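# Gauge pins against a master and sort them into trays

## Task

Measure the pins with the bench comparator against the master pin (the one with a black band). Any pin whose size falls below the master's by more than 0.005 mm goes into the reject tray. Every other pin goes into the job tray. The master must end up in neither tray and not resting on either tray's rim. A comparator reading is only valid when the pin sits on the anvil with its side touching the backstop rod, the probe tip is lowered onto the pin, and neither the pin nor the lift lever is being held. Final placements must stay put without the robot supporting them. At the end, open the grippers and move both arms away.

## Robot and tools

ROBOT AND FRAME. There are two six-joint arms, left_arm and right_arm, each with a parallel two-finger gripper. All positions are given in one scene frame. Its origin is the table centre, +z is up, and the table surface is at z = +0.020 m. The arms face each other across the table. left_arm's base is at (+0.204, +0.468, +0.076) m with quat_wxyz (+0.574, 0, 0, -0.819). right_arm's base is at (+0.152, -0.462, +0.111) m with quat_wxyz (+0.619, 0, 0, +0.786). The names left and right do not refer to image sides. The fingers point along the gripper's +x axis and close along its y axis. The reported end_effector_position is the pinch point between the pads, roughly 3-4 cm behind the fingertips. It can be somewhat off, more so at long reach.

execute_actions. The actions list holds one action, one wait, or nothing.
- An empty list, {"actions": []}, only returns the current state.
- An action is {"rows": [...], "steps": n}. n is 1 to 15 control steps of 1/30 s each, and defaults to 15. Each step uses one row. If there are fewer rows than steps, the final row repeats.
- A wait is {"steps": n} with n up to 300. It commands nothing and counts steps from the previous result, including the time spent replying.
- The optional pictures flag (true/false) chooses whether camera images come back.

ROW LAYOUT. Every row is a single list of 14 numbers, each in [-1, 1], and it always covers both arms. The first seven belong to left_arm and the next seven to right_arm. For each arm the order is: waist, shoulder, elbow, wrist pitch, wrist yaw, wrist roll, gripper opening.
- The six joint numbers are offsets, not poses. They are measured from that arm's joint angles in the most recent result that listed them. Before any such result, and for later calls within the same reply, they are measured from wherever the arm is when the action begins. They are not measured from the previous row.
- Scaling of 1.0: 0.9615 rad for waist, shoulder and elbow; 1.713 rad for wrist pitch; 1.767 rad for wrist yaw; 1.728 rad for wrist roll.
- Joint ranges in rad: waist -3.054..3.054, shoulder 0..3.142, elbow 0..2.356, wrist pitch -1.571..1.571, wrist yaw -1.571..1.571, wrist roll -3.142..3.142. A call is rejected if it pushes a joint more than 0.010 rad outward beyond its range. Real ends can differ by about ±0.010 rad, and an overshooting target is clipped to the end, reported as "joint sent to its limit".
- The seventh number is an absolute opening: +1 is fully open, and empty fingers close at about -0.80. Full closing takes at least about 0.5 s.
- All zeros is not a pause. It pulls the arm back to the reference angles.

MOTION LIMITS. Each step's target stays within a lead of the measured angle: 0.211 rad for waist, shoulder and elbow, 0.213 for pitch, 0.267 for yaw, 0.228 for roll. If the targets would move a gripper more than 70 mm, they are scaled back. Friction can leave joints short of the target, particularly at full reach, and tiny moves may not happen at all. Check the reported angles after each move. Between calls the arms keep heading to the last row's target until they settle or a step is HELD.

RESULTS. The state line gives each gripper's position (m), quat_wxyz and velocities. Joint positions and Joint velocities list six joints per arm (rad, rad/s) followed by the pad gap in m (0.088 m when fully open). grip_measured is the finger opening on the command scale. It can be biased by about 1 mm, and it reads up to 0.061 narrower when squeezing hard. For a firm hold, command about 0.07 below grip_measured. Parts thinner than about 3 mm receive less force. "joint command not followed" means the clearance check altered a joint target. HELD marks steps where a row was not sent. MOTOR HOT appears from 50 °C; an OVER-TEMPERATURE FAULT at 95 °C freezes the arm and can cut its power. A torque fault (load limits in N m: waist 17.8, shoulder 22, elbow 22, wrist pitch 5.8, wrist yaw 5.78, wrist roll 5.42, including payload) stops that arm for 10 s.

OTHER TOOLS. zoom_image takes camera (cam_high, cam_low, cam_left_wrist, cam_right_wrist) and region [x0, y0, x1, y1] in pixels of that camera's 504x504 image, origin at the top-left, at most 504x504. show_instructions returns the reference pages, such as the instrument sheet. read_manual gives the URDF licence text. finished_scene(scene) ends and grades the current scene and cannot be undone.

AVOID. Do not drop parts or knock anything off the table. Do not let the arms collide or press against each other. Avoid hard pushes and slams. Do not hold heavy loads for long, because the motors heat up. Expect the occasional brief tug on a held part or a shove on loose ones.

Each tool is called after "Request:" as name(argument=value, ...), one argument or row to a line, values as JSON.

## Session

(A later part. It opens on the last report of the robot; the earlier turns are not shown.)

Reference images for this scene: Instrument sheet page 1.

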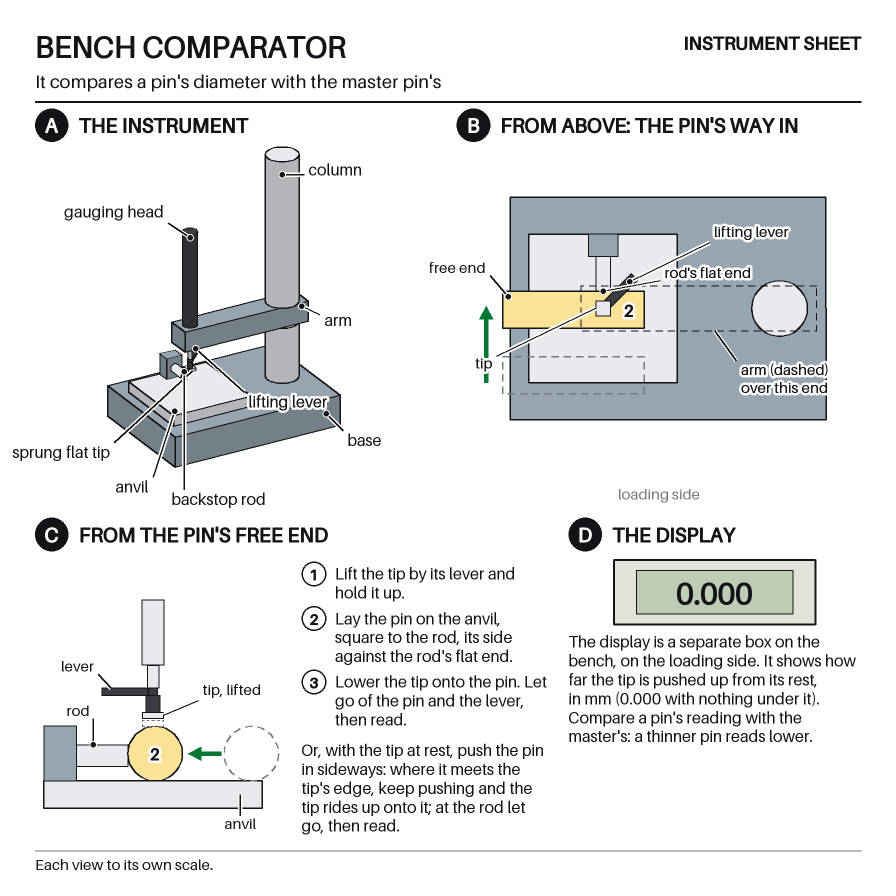

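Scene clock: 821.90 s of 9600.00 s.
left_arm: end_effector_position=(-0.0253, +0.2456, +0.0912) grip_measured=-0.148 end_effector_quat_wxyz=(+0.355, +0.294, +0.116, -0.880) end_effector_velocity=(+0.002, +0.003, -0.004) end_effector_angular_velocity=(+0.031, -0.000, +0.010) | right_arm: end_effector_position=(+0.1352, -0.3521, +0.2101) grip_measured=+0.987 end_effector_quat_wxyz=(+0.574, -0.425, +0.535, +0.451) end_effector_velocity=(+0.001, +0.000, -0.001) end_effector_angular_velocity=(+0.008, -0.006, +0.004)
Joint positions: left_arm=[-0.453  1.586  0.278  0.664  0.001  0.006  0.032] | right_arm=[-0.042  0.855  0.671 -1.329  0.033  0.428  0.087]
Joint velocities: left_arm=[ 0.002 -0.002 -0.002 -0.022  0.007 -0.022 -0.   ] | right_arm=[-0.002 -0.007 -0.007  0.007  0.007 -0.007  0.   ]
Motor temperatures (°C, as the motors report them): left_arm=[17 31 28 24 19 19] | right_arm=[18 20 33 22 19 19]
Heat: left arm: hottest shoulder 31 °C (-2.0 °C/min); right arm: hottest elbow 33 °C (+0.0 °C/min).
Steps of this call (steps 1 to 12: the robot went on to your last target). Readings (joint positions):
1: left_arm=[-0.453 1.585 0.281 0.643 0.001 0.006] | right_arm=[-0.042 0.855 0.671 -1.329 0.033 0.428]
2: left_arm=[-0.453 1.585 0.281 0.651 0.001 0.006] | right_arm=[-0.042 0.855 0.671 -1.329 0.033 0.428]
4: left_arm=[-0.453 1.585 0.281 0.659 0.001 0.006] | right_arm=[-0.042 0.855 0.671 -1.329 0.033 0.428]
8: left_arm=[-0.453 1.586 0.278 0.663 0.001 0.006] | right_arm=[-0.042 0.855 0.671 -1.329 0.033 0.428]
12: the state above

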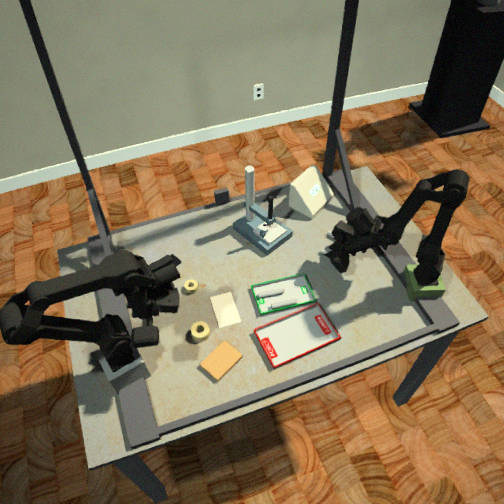

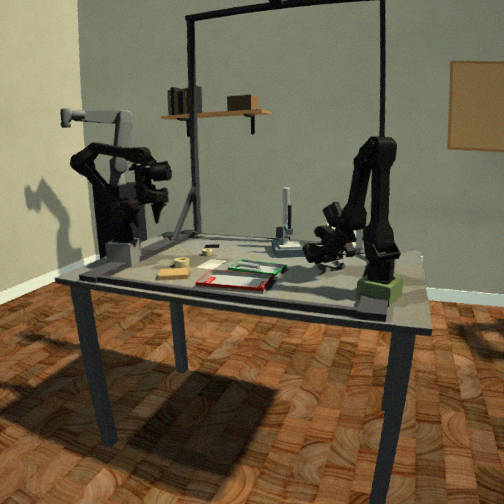

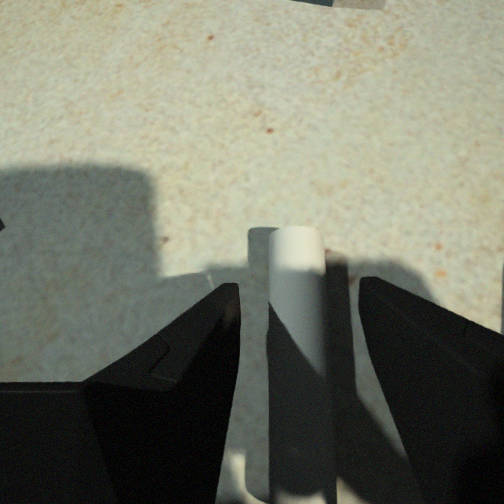

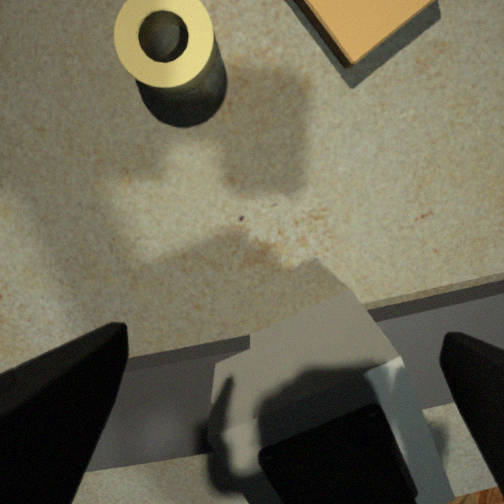

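Request:
execute_actions(
  actions=[
    {"rows":[[0,0.01,-0.02,0.01,0,0,-0.15,0,0,0,0,0,0,1],[0,0.025,-0.035,0.02,0,0,-0.15,0,0,0,0,0,0,1],[0,0.04,-0.042,0.03,0,0,-0.15,0,0,0,0,0,0,1],[0,0.052,-0.042,0.036,0,0,-0.15,0,0,0,0,0,0,1]],"steps":15},
  ],
)

Scene clock: 827.63 s of 9600.00 s.
left_arm: end_effector_position=(-0.0190, +0.2517, +0.0785) grip_measured=-0.148 end_effector_quat_wxyz=(+0.354, +0.303, +0.120, -0.877) end_effector_velocity=(-0.000, +0.002, -0.001) end_effector_angular_velocity=(+0.012, +0.002, -0.004) | right_arm: end_effector_position=(+0.1352, -0.3521, +0.2101) grip_measured=+0.987 end_effector_quat_wxyz=(+0.574, -0.425, +0.535, +0.451) end_effector_velocity=(-0.002, -0.006, -0.000) end_effector_angular_velocity=(-0.021, +0.018, +0.006)
Joint positions: left_arm=[-0.453  1.629  0.243  0.723  0.001  0.006  0.032] | right_arm=[-0.042  0.855  0.671 -1.329  0.033  0.428  0.087]
Joint velocities: left_arm=[-0.002 -0.002 -0.002 -0.007  0.007 -0.007 -0.   ] | right_arm=[-0.002 -0.007 -0.002 -0.022 -0.022 -0.007 -0.   ]
Motor temperatures (°C, as the motors report them): left_arm=[17 31 27 25 19 19] | right_arm=[18 20 33 22 19 19]
Heat: left arm: hottest shoulder 31 °C (-2.0 °C/min); right arm: hottest elbow 33 °C (+0.0 °C/min).
Steps of this call (steps 1 to 30: the robot went on to your last target; steps 31 to 90: nothing new was sent; then 2.23 s passed at rest; steps 91 to 105: all 15 steps of this action). Readings (joint positions):
91: left_arm=[-0.453 1.586 0.276 0.669 0.001 0.006] | right_arm=[-0.042 0.855 0.671 -1.329 0.033 0.428]
92: left_arm=[-0.453 1.589 0.271 0.679 0.001 0.006] | right_arm=[-0.042 0.855 0.671 -1.329 0.033 0.428]
94: left_arm=[-0.453 1.604 0.259 0.700 0.001 0.006] | right_arm=[-0.042 0.855 0.671 -1.329 0.033 0.428]
98: left_arm=[-0.453 1.627 0.244 0.715 0.001 0.006] | right_arm=[-0.042 0.855 0.671 -1.329 0.033 0.428]
105: the state above

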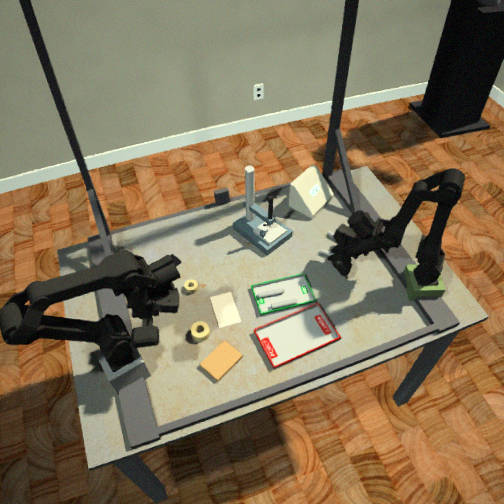

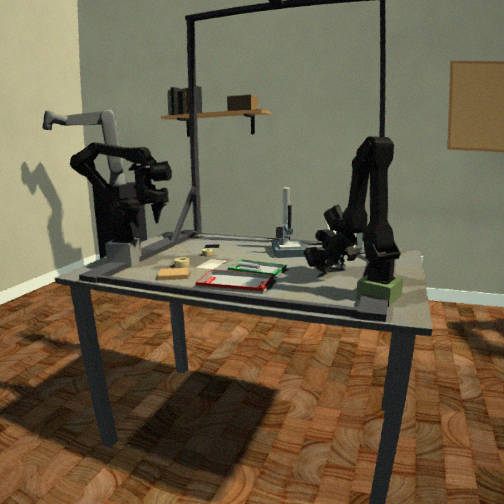

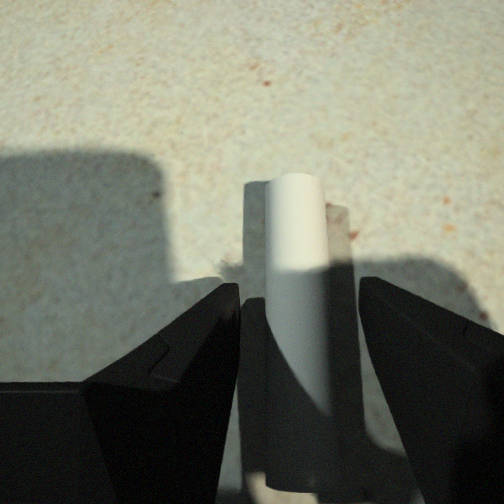

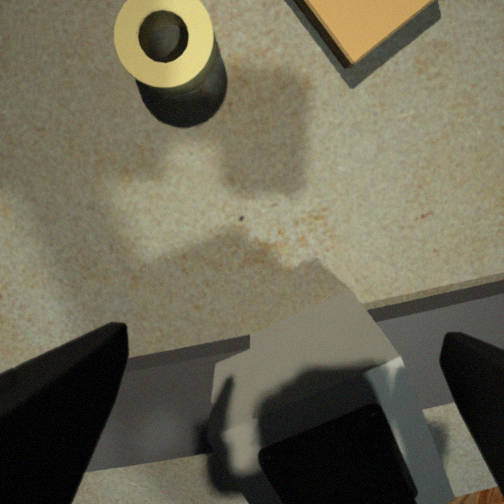

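Request:
execute_actions(
  actions=[
    {"rows":[[0,-0.01,-0.018,0.004,0,0,-0.15,0,0,0,0,0,0,1],[0,-0.005,-0.018,0.004,0,0,-0.15,0,0,0,0,0,0,1],[0,0.002,-0.018,0.006,0,0,-0.15,0,0,0,0,0,0,1]],"steps":12},
  ],
)

Scene clock: 832.00 s of 9600.00 s.
left_arm: end_effector_position=(-0.0170, +0.2537, +0.0769) grip_measured=-0.148 end_effector_quat_wxyz=(+0.353, +0.304, +0.120, -0.876) end_effector_velocity=(+0.004, +0.000, -0.001) end_effector_angular_velocity=(+0.008, -0.003, +0.028) | right_arm: end_effector_position=(+0.1352, -0.3521, +0.2101) grip_measured=+0.987 end_effector_quat_wxyz=(+0.574, -0.425, +0.535, +0.451) end_effector_velocity=(-0.002, -0.005, +0.001) end_effector_angular_velocity=(-0.016, +0.020, -0.008)
Joint positions: left_arm=[-0.453  1.629  0.233  0.73   0.001  0.006  0.032] | right_arm=[-0.042  0.855  0.671 -1.329  0.033  0.428  0.087]
Joint velocities: left_arm=[-0.002 -0.007 -0.007 -0.007 -0.022 -0.022 -0.   ] | right_arm=[-0.002 -0.007  0.002 -0.022 -0.022  0.007 -0.   ]
Motor temperatures (°C, as the motors report them): left_arm=[17 30 27 25 19 19] | right_arm=[18 20 33 22 19 19]
Heat: left arm: hottest shoulder 30 °C (-2.0 °C/min); right arm: hottest elbow 33 °C (+0.0 °C/min).
Steps of this call (steps 1 to 15: the robot went on to your last target; steps 16 to 90: nothing new was sent; then 0.97 s passed at rest; steps 91 to 102: all 12 steps of this action). Readings (joint positions):
91: left_arm=[-0.453 1.629 0.241 0.725 0.001 0.006] | right_arm=[-0.042 0.855 0.671 -1.329 0.033 0.428]
92: left_arm=[-0.453 1.629 0.239 0.726 0.001 0.006] | right_arm=[-0.042 0.855 0.671 -1.329 0.033 0.428]
94: left_arm=[-0.453 1.629 0.235 0.726 0.001 0.006] | right_arm=[-0.042 0.855 0.671 -1.329 0.033 0.428]
98: left_arm=[-0.453 1.629 0.233 0.729 0.001 0.006] | right_arm=[-0.042 0.855 0.671 -1.329 0.033 0.428]
102: the state above

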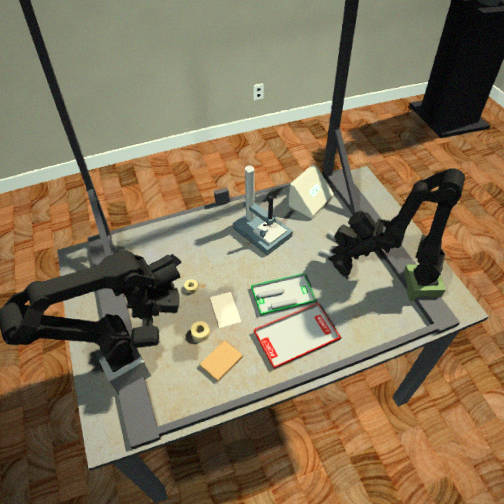

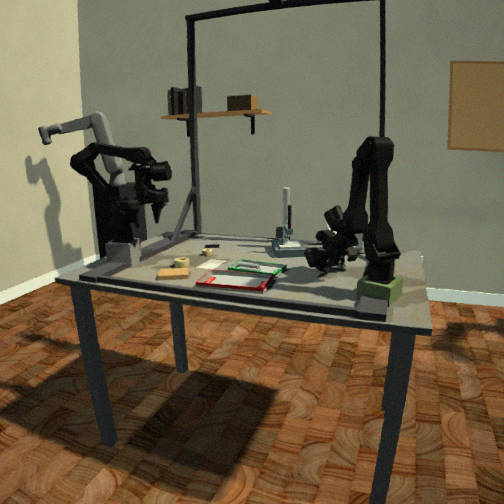

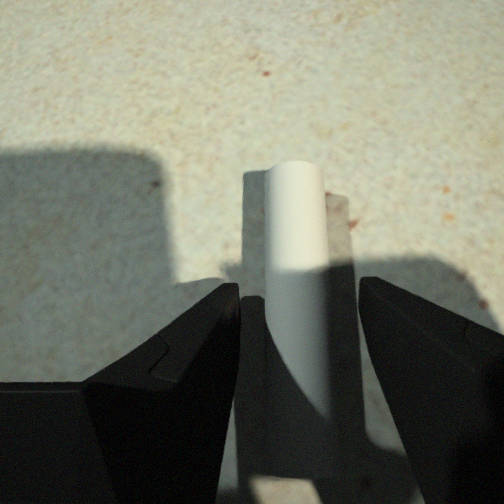

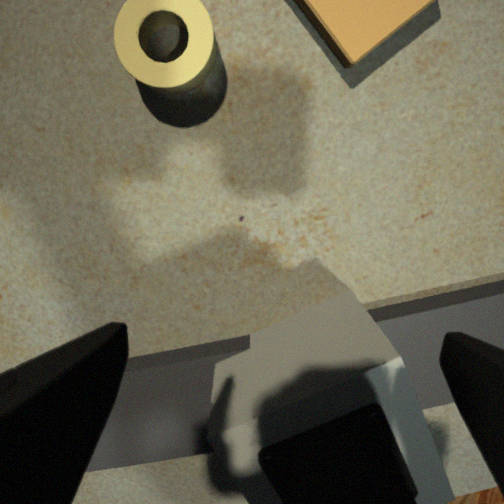

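Request:
execute_actions(
  actions=[
    {"rows":[[0,0.004,-0.012,0.006,0,0,-0.15,0,0,0,0,0,0,1],[0,0.01,-0.012,0.008,0,0,-0.15,0,0,0,0,0,0,1],[0,0.01,-0.012,0.008,0,0,-0.15,0,0,0,0,0,0,1],[0,0.01,-0.012,0.008,0,0,-0.15,0,0,0,0,0,0,1],[0,0.01,-0.012,0.008,0,0,-0.15,0,0,0,0,0,0,1],[0,0.01,-0.012,0.008,0,0,-0.4,0,0,0,0,0,0,1],[0,0.01,-0.012,0.008,0,0,-0.66,0,0,0,0,0,0,1]],"steps":15},
  ],
)

Scene clock: 837.33 s of 9600.00 s.
left_arm: end_effector_position=(-0.0167, +0.2541, +0.0767) grip_measured=-0.497 end_effector_quat_wxyz=(+0.354, +0.303, +0.120, -0.877) end_effector_velocity=(+0.003, +0.001, -0.002) end_effector_angular_velocity=(-0.002, -0.026, +0.005) | right_arm: end_effector_position=(+0.1352, -0.3521, +0.2101) grip_measured=+0.987 end_effector_quat_wxyz=(+0.574, -0.425, +0.535, +0.451) end_effector_velocity=(-0.004, +0.000, -0.001) end_effector_angular_velocity=(-0.002, +0.022, -0.004)
Joint positions: left_arm=[-0.453  1.632  0.228  0.741  0.002  0.006  0.015] | right_arm=[-0.042  0.855  0.671 -1.329  0.033  0.428  0.087]
Joint velocities: left_arm=[-0.007 -0.007 -0.002 -0.022 -0.022  0.007 -0.   ] | right_arm=[ 0.002  0.002 -0.002  0.007 -0.022  0.007 -0.   ]
Motor temperatures (°C, as the motors report them): left_arm=[17 30 27 26 19 19] | right_arm=[18 20 33 22 19 19]
Heat: left arm: hottest shoulder 30 °C (-2.0 °C/min); right arm: hottest elbow 33 °C (+0.0 °C/min).
Steps of this call (steps 1 to 15: the robot went on to your last target; steps 16 to 90: nothing new was sent; then 1.83 s passed at rest; steps 91 to 105: all 15 steps of this action). Readings (joint positions):
91: left_arm=[-0.453 1.629 0.232 0.732 0.001 0.006] | right_arm=[-0.042 0.855 0.671 -1.329 0.033 0.428]
92: left_arm=[-0.453 1.629 0.231 0.734 0.001 0.006] | right_arm=[-0.042 0.855 0.671 -1.329 0.033 0.428]
94: left_arm=[-0.453 1.630 0.229 0.737 0.001 0.006] | right_arm=[-0.042 0.855 0.671 -1.329 0.033 0.428]
98: left_arm=[-0.453 1.632 0.228 0.739 0.001 0.006] | right_arm=[-0.042 0.855 0.671 -1.329 0.033 0.428]
105: the state above

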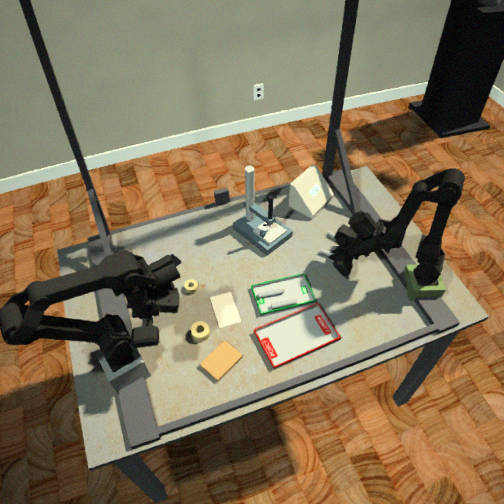

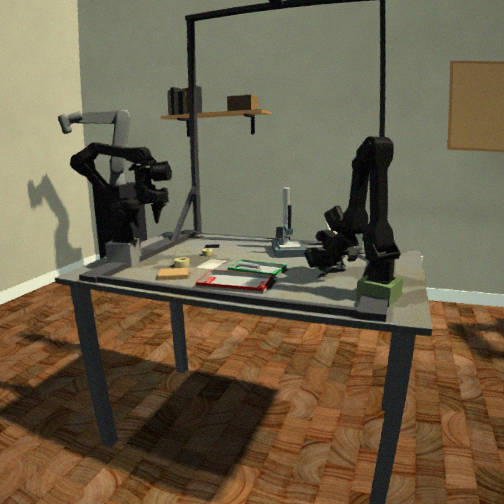

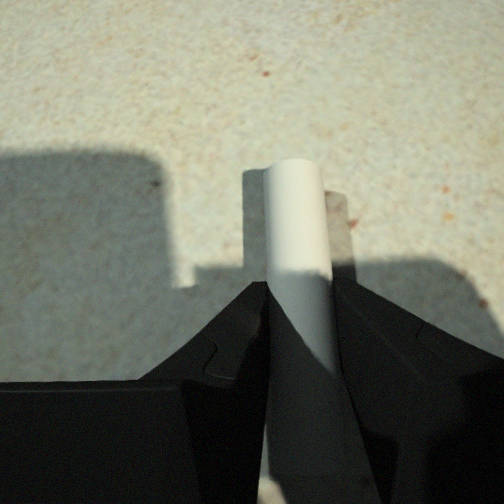

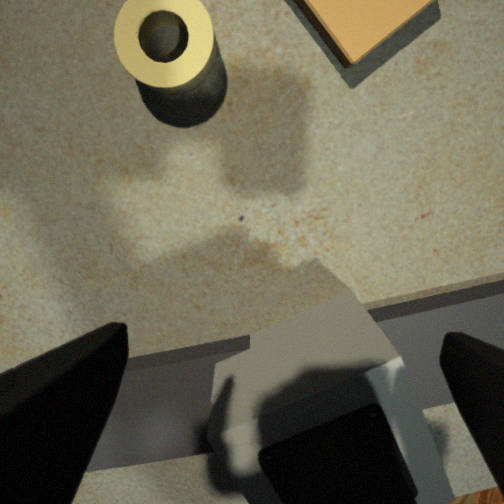

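Request:
execute_actions(
  actions=[
    {"rows":[[0,-0.03,0.08,0,0,0,-0.66,0,0,0,0,0,0,1],[-0.02,-0.06,0.2,-0.02,0,0,-0.66,0,0,0,0,0,0,1],[-0.046,-0.06,0.35,-0.06,0.02,0.02,-0.66,0,0,0,0,0,0,1],[-0.046,-0.04,0.5,-0.11,0.04,0.04,-0.66,0,0,0,0,0,0,1],[-0.046,0,0.63,-0.16,0.06,0.05,-0.66,0,0,0,0,0,0,1],[-0.046,0.04,0.75,-0.21,0.075,0.056,-0.66,0,0,0,0,0,0,1],[-0.046,0.09,0.84,-0.27,0.075,0.056,-0.66,0,0,0,0,0,0,1],[-0.046,0.13,0.918,-0.31,0.075,0.056,-0.66,0,0,0,0,0,0,1],[-0.046,0.172,0.918,-0.346,0.075,0.056,-0.66,0,0,0,0,0,0,1]],"steps":15},
  ],
  pictures=false,
)

Request:
execute_actions(
  actions=[
    {"steps":18},
  ],
)

Scene clock: 844.50 s of 9600.00 s.
left_arm: end_effector_position=(-0.1555, +0.1725, +0.1683) grip_measured=-0.497 end_effector_quat_wxyz=(+0.267, +0.303, +0.088, -0.910) end_effector_velocity=(-0.255, -0.221, +0.489) end_effector_angular_velocity=(-0.773, +0.866, -0.018) | right_arm: end_effector_position=(+0.1352, -0.3521, +0.2101) grip_measured=+0.987 end_effector_quat_wxyz=(+0.574, -0.425, +0.535, +0.451) end_effector_velocity=(+0.000, -0.005, -0.000) end_effector_angular_velocity=(-0.019, +0.002, +0.020)
Joint positions: left_arm=[-0.496  1.802  0.989  0.165  0.125  0.096  0.015] | right_arm=[-0.042  0.855  0.671 -1.329  0.033  0.428  0.087]
Joint velocities: left_arm=[-0.007 -0.002  1.355 -0.198  0.007  0.007  0.   ] | right_arm=[-0.002 -0.007 -0.002 -0.022 -0.007 -0.022 -0.   ]
Motor temperatures (°C, as the motors report them): left_arm=[17 29 27 26 19 19] | right_arm=[18 20 33 22 19 19]
Heat: left arm: hottest shoulder 29 °C (-2.0 °C/min); right arm: hottest elbow 33 °C (+0.0 °C/min).
Steps of this call (steps 1 to 15: the robot went on to your last target; steps 16 to 90: nothing new was sent; then 3.67 s passed at rest; steps 91 to 105: all 15 steps of this action). Readings (joint positions):
91: left_arm=[-0.453 1.630 0.237 0.737 0.002 0.006] | right_arm=[-0.042 0.855 0.671 -1.329 0.033 0.428]
92: left_arm=[-0.455 1.626 0.259 0.717 0.002 0.006] | right_arm=[-0.042 0.855 0.671 -1.329 0.033 0.428]
94: left_arm=[-0.468 1.622 0.339 0.657 0.015 0.025] | right_arm=[-0.042 0.855 0.671 -1.329 0.033 0.428]
98: left_arm=[-0.493 1.672 0.604 0.417 0.106 0.082] | right_arm=[-0.042 0.855 0.671 -1.329 0.033 0.428]
105: the state above

Scene clock: 845.10 s of 9600.00 s.
left_arm: end_effector_position=(-0.1757, +0.1552, +0.2141) grip_measured=-0.497 end_effector_quat_wxyz=(+0.272, +0.259, +0.067, -0.924) end_effector_velocity=(+0.002, -0.001, -0.001) end_effector_angular_velocity=(+0.012, -0.003, +0.028) | right_arm: end_effector_position=(+0.1352, -0.3521, +0.2101) grip_measured=+0.987 end_effector_quat_wxyz=(+0.574, -0.425, +0.535, +0.451) end_effector_velocity=(+0.000, -0.005, -0.001) end_effector_angular_velocity=(-0.023, +0.002, +0.005)
Joint positions: left_arm=[-0.496  1.798  1.109  0.143  0.128  0.098  0.015] | right_arm=[-0.042  0.855  0.671 -1.329  0.033  0.428  0.087]
Joint velocities: left_arm=[-0.002 -0.002 -0.002 -0.007 -0.022 -0.022  0.   ] | right_arm=[-0.002 -0.002 -0.002 -0.022 -0.007 -0.007  0.   ]
Motor temperatures (°C, as the motors report them): left_arm=[17 30 27 26 19 19] | right_arm=[18 20 33 22 19 19]
Heat: left arm: hottest shoulder 30 °C (-1.0 °C/min); right arm: hottest elbow 33 °C (+0.0 °C/min).
Steps of this call (steps 1 to 18: the robot went on to your last target). Readings (joint positions):
1: left_arm=[-0.496 1.802 1.028 0.163 0.126 0.097] | right_arm=[-0.042 0.855 0.671 -1.329 0.033 0.428]
2: left_arm=[-0.496 1.801 1.061 0.163 0.127 0.097] | right_arm=[-0.042 0.855 0.671 -1.329 0.033 0.428]
4: left_arm=[-0.496 1.793 1.100 0.163 0.128 0.097] | right_arm=[-0.042 0.855 0.671 -1.329 0.033 0.428]
8: left_arm=[-0.496 1.791 1.110 0.145 0.128 0.098] | right_arm=[-0.042 0.855 0.671 -1.329 0.033 0.428]
18: the state above

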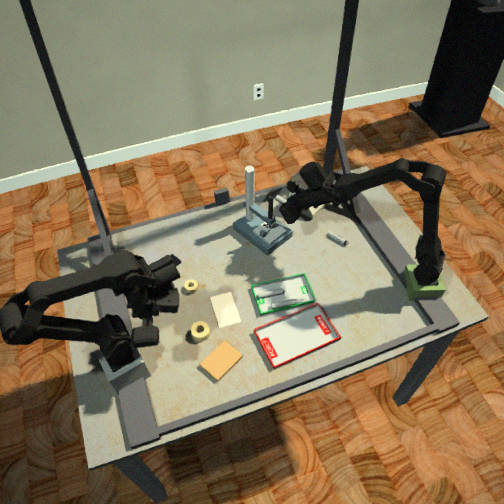

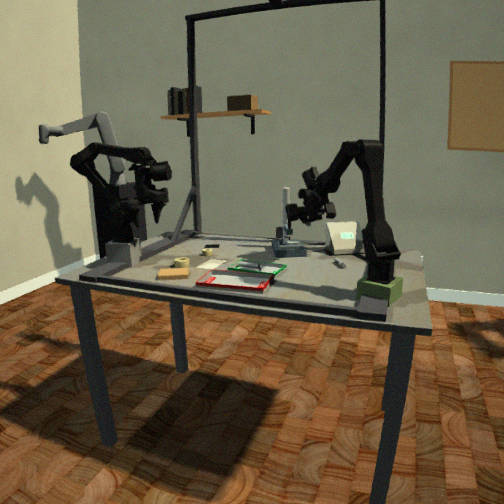

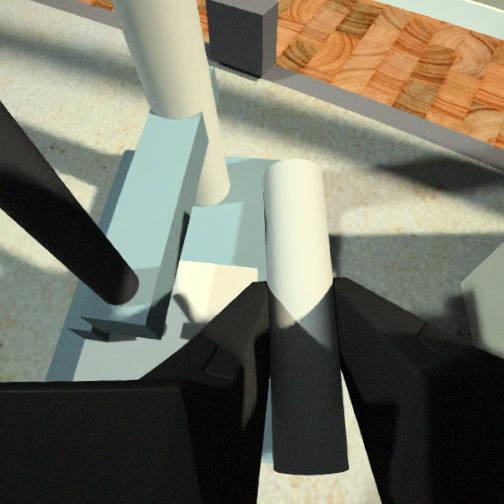

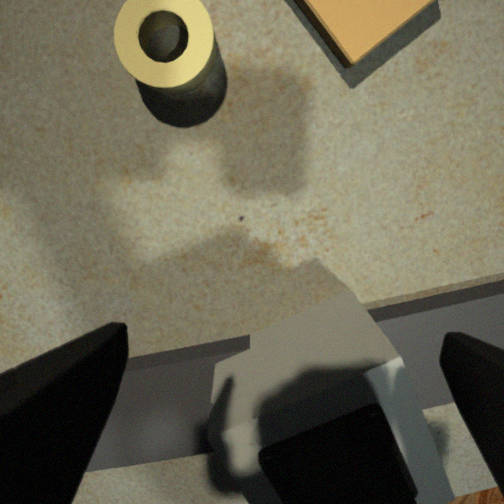

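Request:
execute_actions(
  actions=[
    {"rows":[[0.007,0.02,0,0.003,0.002,0,-0.66,0,0,0,0,0,0,1],[0.014,0.04,0,0.006,0.005,0,-0.66,0,0,0,0,0,0,1],[0.02,0.06,0,0.01,0.007,0,-0.66,0,0,0,0,0,0,1],[0.027,0.08,0,0.013,0.01,0.002,-0.66,0,0,0,0,0,0,1],[0.034,0.1,0,0.016,0.012,0.002,-0.66,0,0,0,0,0,0,1],[0.04,0.12,0,0.02,0.014,0.002,-0.66,0,0,0,0,0,0,1],[0.047,0.14,0,0.023,0.017,0.004,-0.66,0,0,0,0,0,0,1],[0.054,0.16,0,0.026,0.019,0.004,-0.66,0,0,0,0,0,0,1],[0.061,0.18,0,0.03,0.022,0.004,-0.66,0,0,0,0,0,0,1],[0.068,0.195,0,0.033,0.024,0.004,-0.66,0,0,0,0,0,0,1],[0.068,0.207,0,0.033,0.024,0.004,-0.66,0,0,0,0,0,0,1],[0.068,0.213,0,0.033,0.024,0.004,-0.66,0,0,0,0,0,0,1]],"steps":15},
  ],
)

Scene clock: 853.00 s of 9600.00 s.
left_arm: end_effector_position=(-0.1614, +0.1321, +0.1311) grip_measured=-0.497 end_effector_quat_wxyz=(+0.276, +0.314, +0.111, -0.902) end_effector_velocity=(-0.016, -0.019, +0.030) end_effector_angular_velocity=(-0.136, +0.122, +0.019) | right_arm: end_effector_position=(+0.1352, -0.3521, +0.2101) grip_measured=+0.987 end_effector_quat_wxyz=(+0.574, -0.425, +0.535, +0.451) end_effector_velocity=(+0.002, -0.002, -0.000) end_effector_angular_velocity=(-0.006, -0.009, -0.000)
Joint positions: left_arm=[-0.431  1.992  1.108  0.194  0.164  0.1    0.015] | right_arm=[-0.042  0.855  0.671 -1.329  0.033  0.428  0.087]
Joint velocities: left_arm=[-0.002 -0.002 -0.002  0.183 -0.022 -0.007 -0.   ] | right_arm=[-0.007 -0.002 -0.002 -0.007  0.007 -0.007 -0.   ]
Motor temperatures (°C, as the motors report them): left_arm=[17 31 27 27 19 19] | right_arm=[18 20 33 22 19 19]
Heat: left arm: hottest shoulder 31 °C (+0.0 °C/min); right arm: hottest elbow 33 °C (+0.0 °C/min).
Steps of this call (steps 1 to 15: the robot went on to your last target; steps 16 to 90: nothing new was sent; then 4.40 s passed at rest; steps 91 to 105: all 15 steps of this action). Readings (joint positions):
91: left_arm=[-0.496 1.800 1.109 0.143 0.128 0.098] | right_arm=[-0.042 0.855 0.671 -1.329 0.033 0.428]
92: left_arm=[-0.495 1.805 1.109 0.145 0.129 0.098] | right_arm=[-0.042 0.855 0.671 -1.329 0.033 0.428]
94: left_arm=[-0.489 1.825 1.109 0.156 0.135 0.098] | right_arm=[-0.042 0.855 0.671 -1.329 0.033 0.428]
98: left_arm=[-0.463 1.900 1.109 0.170 0.147 0.098] | right_arm=[-0.042 0.855 0.671 -1.329 0.033 0.428]
105: the state above

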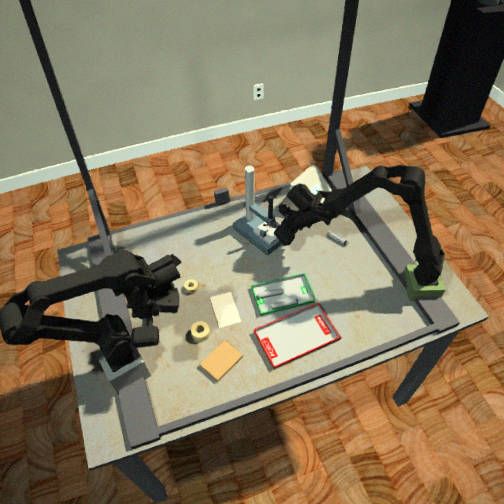

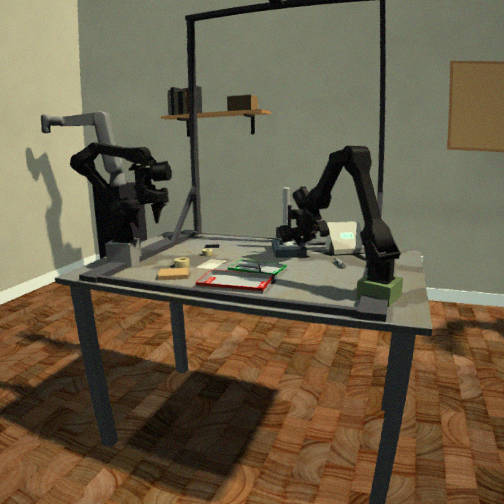

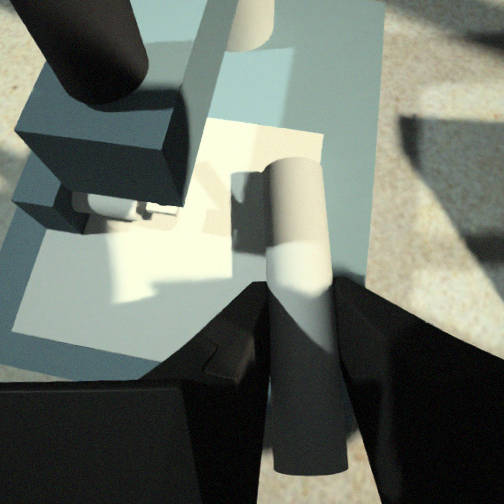

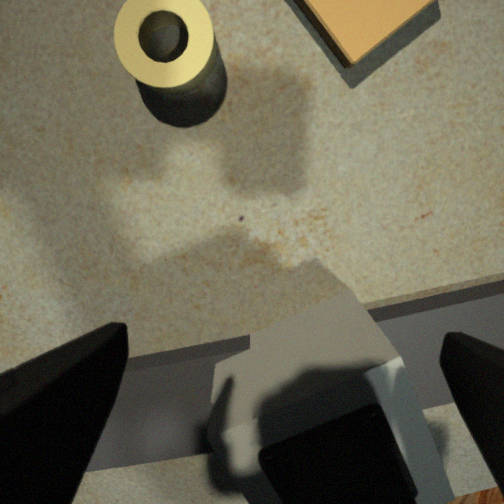

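Request:
execute_actions(
  actions=[
    {"rows":[[0.013,0.008,0,0.003,0.007,0.002,-0.66,0,0,0,0,0,0,1],[0.026,0.008,0,0.003,0.014,0.005,-0.66,0,0,0,0,0,0,1],[0.04,0.009,0,0.003,0.021,0.007,-0.66,0,0,0,0,0,0,1],[0.053,0.01,0,0.003,0.029,0.009,-0.66,0,0,0,0,0,0,1],[0.066,0.011,0,0.003,0.036,0.012,-0.66,0,0,0,0,0,0,1],[0.08,0.012,0,0.003,0.043,0.014,-0.66,0,0,0,0,0,0,1],[0.093,0.013,0,0.003,0.05,0.016,-0.66,0,0,0,0,0,0,1],[0.106,0.014,0,0.003,0.058,0.018,-0.66,0,0,0,0,0,0,1],[0.12,0.015,0,0.003,0.065,0.021,-0.66,0,0,0,0,0,0,1],[0.133,0.016,0,0.003,0.072,0.023,-0.66,0,0,0,0,0,0,1]],"steps":15},
  ],
)

Scene clock: 859.60 s of 9600.00 s.
left_arm: end_effector_position=(-0.1315, +0.1050, +0.1296) grip_measured=-0.497 end_effector_quat_wxyz=(+0.269, +0.301, +0.132, -0.906) end_effector_velocity=(-0.001, +0.002, +0.001) end_effector_angular_velocity=(+0.010, +0.005, -0.004) | right_arm: end_effector_position=(+0.1352, -0.3521, +0.2101) grip_measured=+0.987 end_effector_quat_wxyz=(+0.574, -0.425, +0.535, +0.451) end_effector_velocity=(-0.000, -0.002, -0.001) end_effector_angular_velocity=(-0.009, +0.005, +0.005)
Joint positions: left_arm=[-0.313  2.001  1.108  0.196  0.287  0.134  0.015] | right_arm=[-0.042  0.855  0.671 -1.329  0.033  0.428  0.087]
Joint velocities: left_arm=[-0.002 -0.002  0.002 -0.007  0.007 -0.007 -0.   ] | right_arm=[-0.002 -0.002 -0.002 -0.007 -0.007 -0.007 -0.   ]
Motor temperatures (°C, as the motors report them): left_arm=[17 31 28 28 19 19] | right_arm=[18 20 33 22 19 19]
Heat: left arm: hottest shoulder 31 °C (+0.0 °C/min); right arm: hottest elbow 33 °C (+0.0 °C/min).
Steps of this call (steps 1 to 15: the robot went on to your last target; steps 16 to 90: nothing new was sent; then 3.10 s passed at rest; steps 91 to 105: all 15 steps of this action). Readings (joint positions):
91: left_arm=[-0.430 1.996 1.108 0.197 0.166 0.100] | right_arm=[-0.042 0.855 0.671 -1.329 0.033 0.428]
92: left_arm=[-0.427 1.996 1.108 0.197 0.172 0.101] | right_arm=[-0.042 0.855 0.671 -1.329 0.033 0.428]
94: left_arm=[-0.414 1.996 1.108 0.197 0.191 0.105] | right_arm=[-0.042 0.855 0.671 -1.329 0.033 0.428]
98: left_arm=[-0.363 1.997 1.108 0.197 0.233 0.118] | right_arm=[-0.042 0.855 0.671 -1.329 0.033 0.428]
105: the state above

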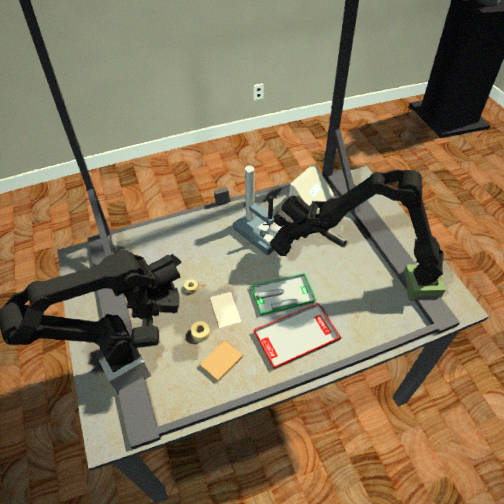

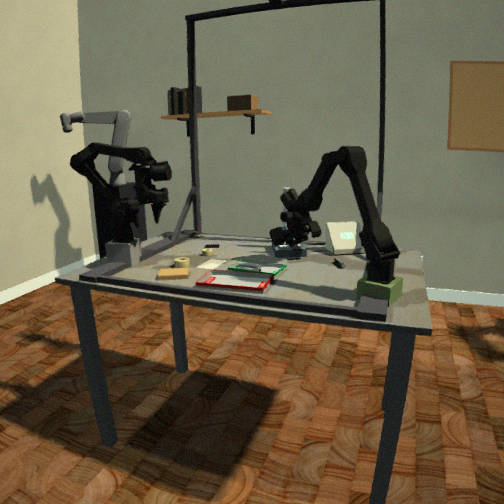

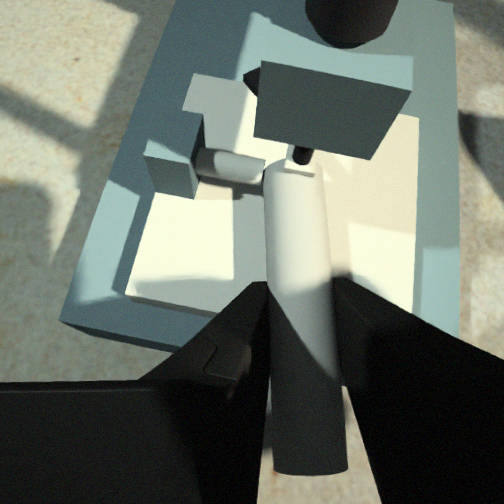

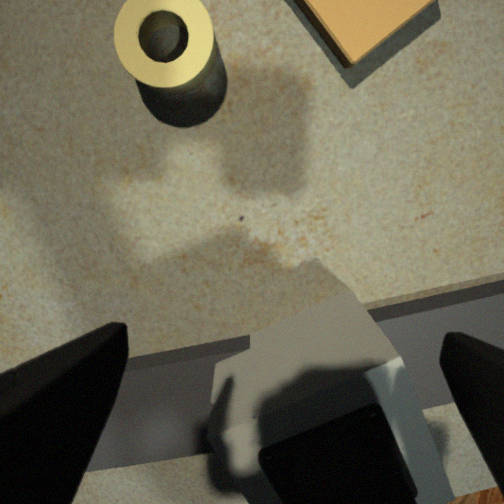

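Request:
execute_actions(
  actions=[
    {"rows":[[-0.001,0.004,0.004,-0.001,0,0,-0.66,0,0,0,0,0,0,1],[-0.002,0.008,0.009,-0.002,0,0,-0.66,0,0,0,0,0,0,1],[-0.003,0.012,0.014,-0.003,0,0,-0.66,0,0,0,0,0,0,1],[-0.003,0.016,0.018,-0.004,0,0,-0.66,0,0,0,0,0,0,1],[-0.003,0.019,0.023,-0.004,0,0,-0.66,0,0,0,0,0,0,1]],"steps":12},
  ],
)

Scene clock: 868.27 s of 9600.00 s.
left_arm: end_effector_position=(-0.1317, +0.1050, +0.1281) grip_measured=-0.497 end_effector_quat_wxyz=(+0.267, +0.304, +0.134, -0.905) end_effector_velocity=(+0.001, -0.001, -0.002) end_effector_angular_velocity=(-0.008, -0.019, +0.010) | right_arm: end_effector_position=(+0.1352, -0.3521, +0.2101) grip_measured=+0.987 end_effector_quat_wxyz=(+0.574, -0.425, +0.535, +0.451) end_effector_velocity=(-0.000, -0.003, -0.002) end_effector_angular_velocity=(-0.018, +0.003, +0.005)
Joint positions: left_arm=[-0.313  2.006  1.113  0.187  0.29   0.136  0.015] | right_arm=[-0.042  0.855  0.671 -1.329  0.033  0.428  0.087]
Joint velocities: left_arm=[-0.002  0.002  0.002 -0.007 -0.022  0.007 -0.   ] | right_arm=[-0.002  0.002 -0.007 -0.007 -0.007 -0.007  0.   ]
Motor temperatures (°C, as the motors report them): left_arm=[17 32 28 28 19 19] | right_arm=[18 20 33 22 19 19]
Heat: left arm: hottest shoulder 32 °C (+1.0 °C/min); right arm: hottest elbow 33 °C (+0.0 °C/min).
Steps of this call (steps 1 to 15: the robot went on to your last target; steps 16 to 90: nothing new was sent; then 5.27 s passed at rest; steps 91 to 102: all 12 steps of this action). Readings (joint positions):
91: left_arm=[-0.312 2.002 1.108 0.196 0.290 0.136] | right_arm=[-0.042 0.855 0.671 -1.329 0.033 0.428]
92: left_arm=[-0.312 2.002 1.108 0.196 0.290 0.136] | right_arm=[-0.042 0.855 0.671 -1.329 0.033 0.428]
94: left_arm=[-0.313 2.004 1.108 0.194 0.290 0.136] | right_arm=[-0.042 0.855 0.671 -1.329 0.033 0.428]
98: left_arm=[-0.313 2.005 1.113 0.188 0.290 0.136] | right_arm=[-0.042 0.855 0.671 -1.329 0.033 0.428]
102: the state above

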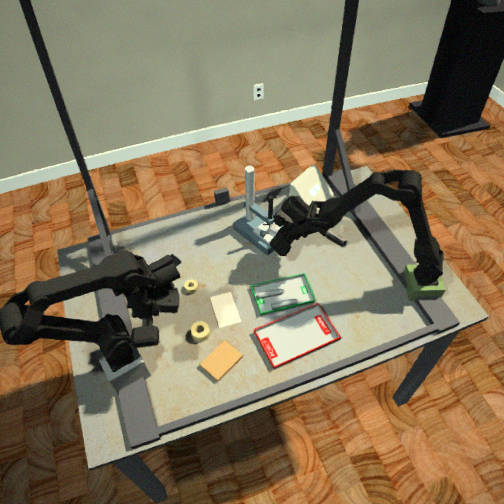

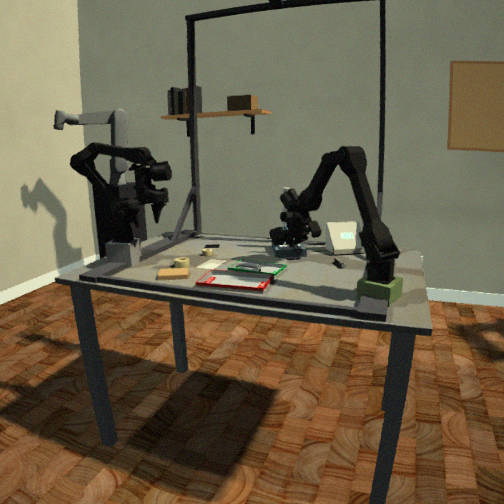

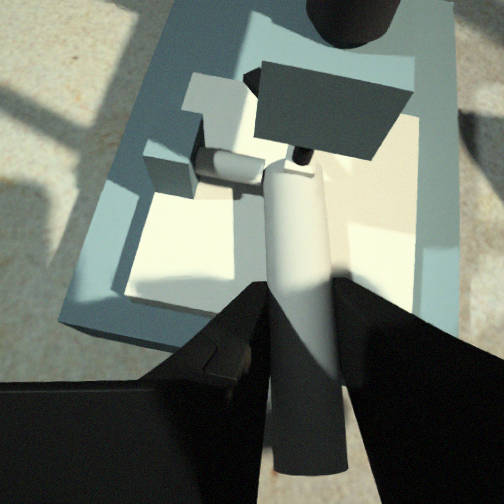

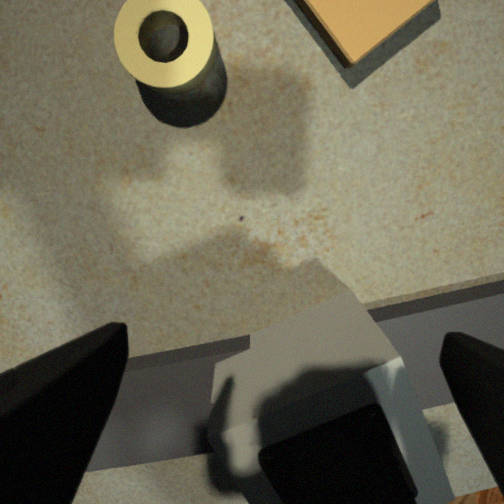

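Request:
zoom_image(
  camera="cam_left_wrist",
  region=[230,120,370,230],
)

Region (230, 120, 370, 230) of cam_left_wrist's 504x504 image, scaled by 3.600, with more detail than that image has; it fills the top 396 rows of this view, and the rest is white.

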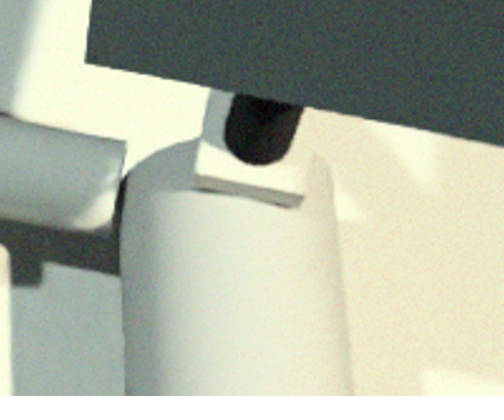

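Request:
execute_actions(
  actions=[
    {"rows":[[0,0.004,0.008,0,0,0,-0.66,0,0,0,0,0,0,1],[0,0.008,0.015,0,0,0,-0.66,0,0,0,0,0,0,1],[0,0.012,0.022,0,0,0,-0.66,0,0,0,0,0,0,1],[0,0.016,0.028,-0.002,0,0,-0.66,0,0,0,0,0,0,1],[0,0.02,0.032,-0.003,0,0,-0.66,0,0,0,0,0,0,1]],"steps":12},
  ],
)

Request:
zoom_image(
  camera="cam_left_wrist",
  region=[230,120,370,230],
)

Scene clock: 875.07 s of 9600.00 s.
left_arm: end_effector_position=(-0.1336, +0.1039, +0.1286) grip_measured=-0.497 end_effector_quat_wxyz=(+0.266, +0.304, +0.135, -0.905) end_effector_velocity=(+0.002, +0.003, -0.006) end_effector_angular_velocity=(+0.023, -0.017, +0.008) | right_arm: end_effector_position=(+0.1352, -0.3521, +0.2101) grip_measured=+0.987 end_effector_quat_wxyz=(+0.574, -0.425, +0.535, +0.451) end_effector_velocity=(+0.000, -0.002, -0.001) end_effector_angular_velocity=(-0.008, +0.007, -0.029)
Joint positions: left_arm=[-0.314  2.012  1.126  0.178  0.291  0.136  0.015] | right_arm=[-0.042  0.855  0.671 -1.329  0.033  0.428  0.087]
Joint velocities: left_arm=[-0.002  0.002 -0.002 -0.022 -0.007 -0.007 -0.   ] | right_arm=[-0.007 -0.002 -0.002 -0.007 -0.007  0.022 -0.   ]
Motor temperatures (°C, as the motors report them): left_arm=[17 32 29 28 19 19] | right_arm=[18 20 33 22 19 19]
Heat: left arm: hottest shoulder 32 °C (+0.0 °C/min); right arm: hottest elbow 33 °C (+0.0 °C/min).
Steps of this call (steps 1 to 15: the robot went on to your last target; steps 16 to 90: nothing new was sent; then 3.40 s passed at rest; steps 91 to 102: all 12 steps of this action). Readings (joint positions):
91: left_arm=[-0.313 2.006 1.114 0.187 0.290 0.136] | right_arm=[-0.042 0.855 0.671 -1.329 0.033 0.428]
92: left_arm=[-0.313 2.006 1.114 0.186 0.290 0.136] | right_arm=[-0.042 0.855 0.671 -1.329 0.033 0.428]
94: left_arm=[-0.313 2.006 1.116 0.183 0.290 0.136] | right_arm=[-0.042 0.855 0.671 -1.329 0.033 0.428]
98: left_arm=[-0.314 2.011 1.124 0.180 0.290 0.136] | right_arm=[-0.042 0.855 0.671 -1.329 0.033 0.428]
102: the state above

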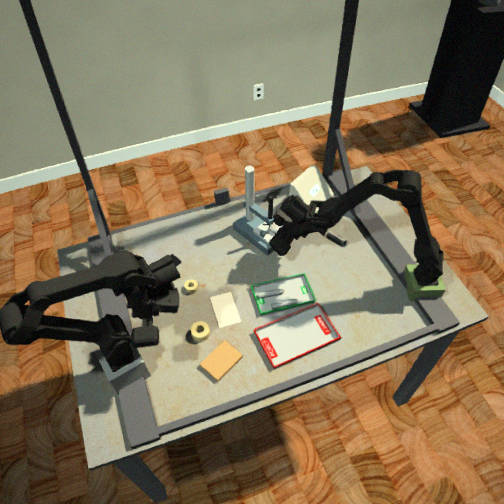

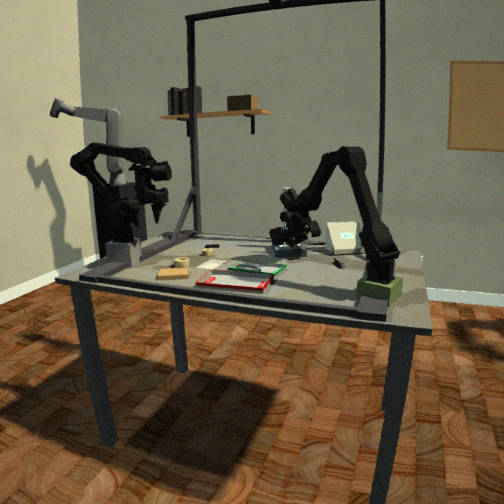

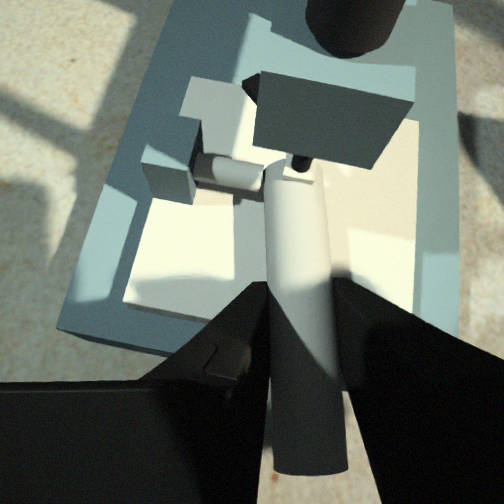

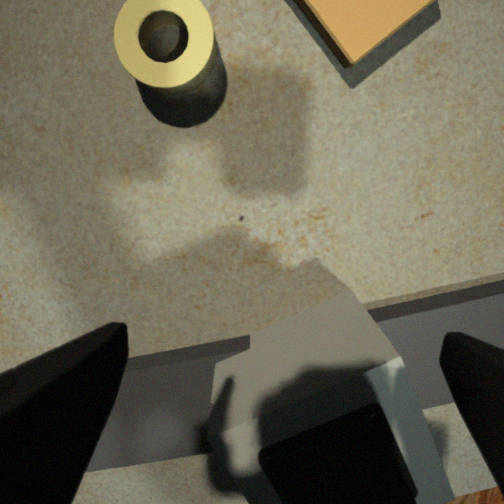

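Region (230, 120, 370, 230) of cam_left_wrist's 504x504 image, scaled by 3.600, with more detail than that image has; it fills the top 396 rows of this view, and the rest is white.

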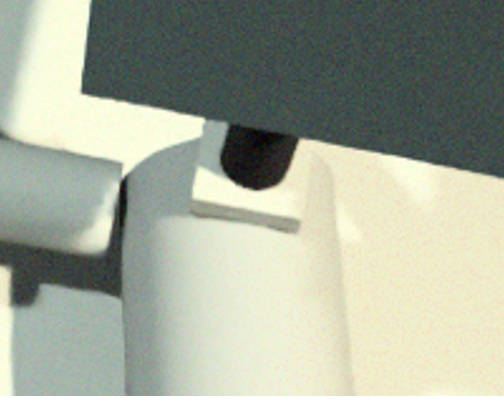

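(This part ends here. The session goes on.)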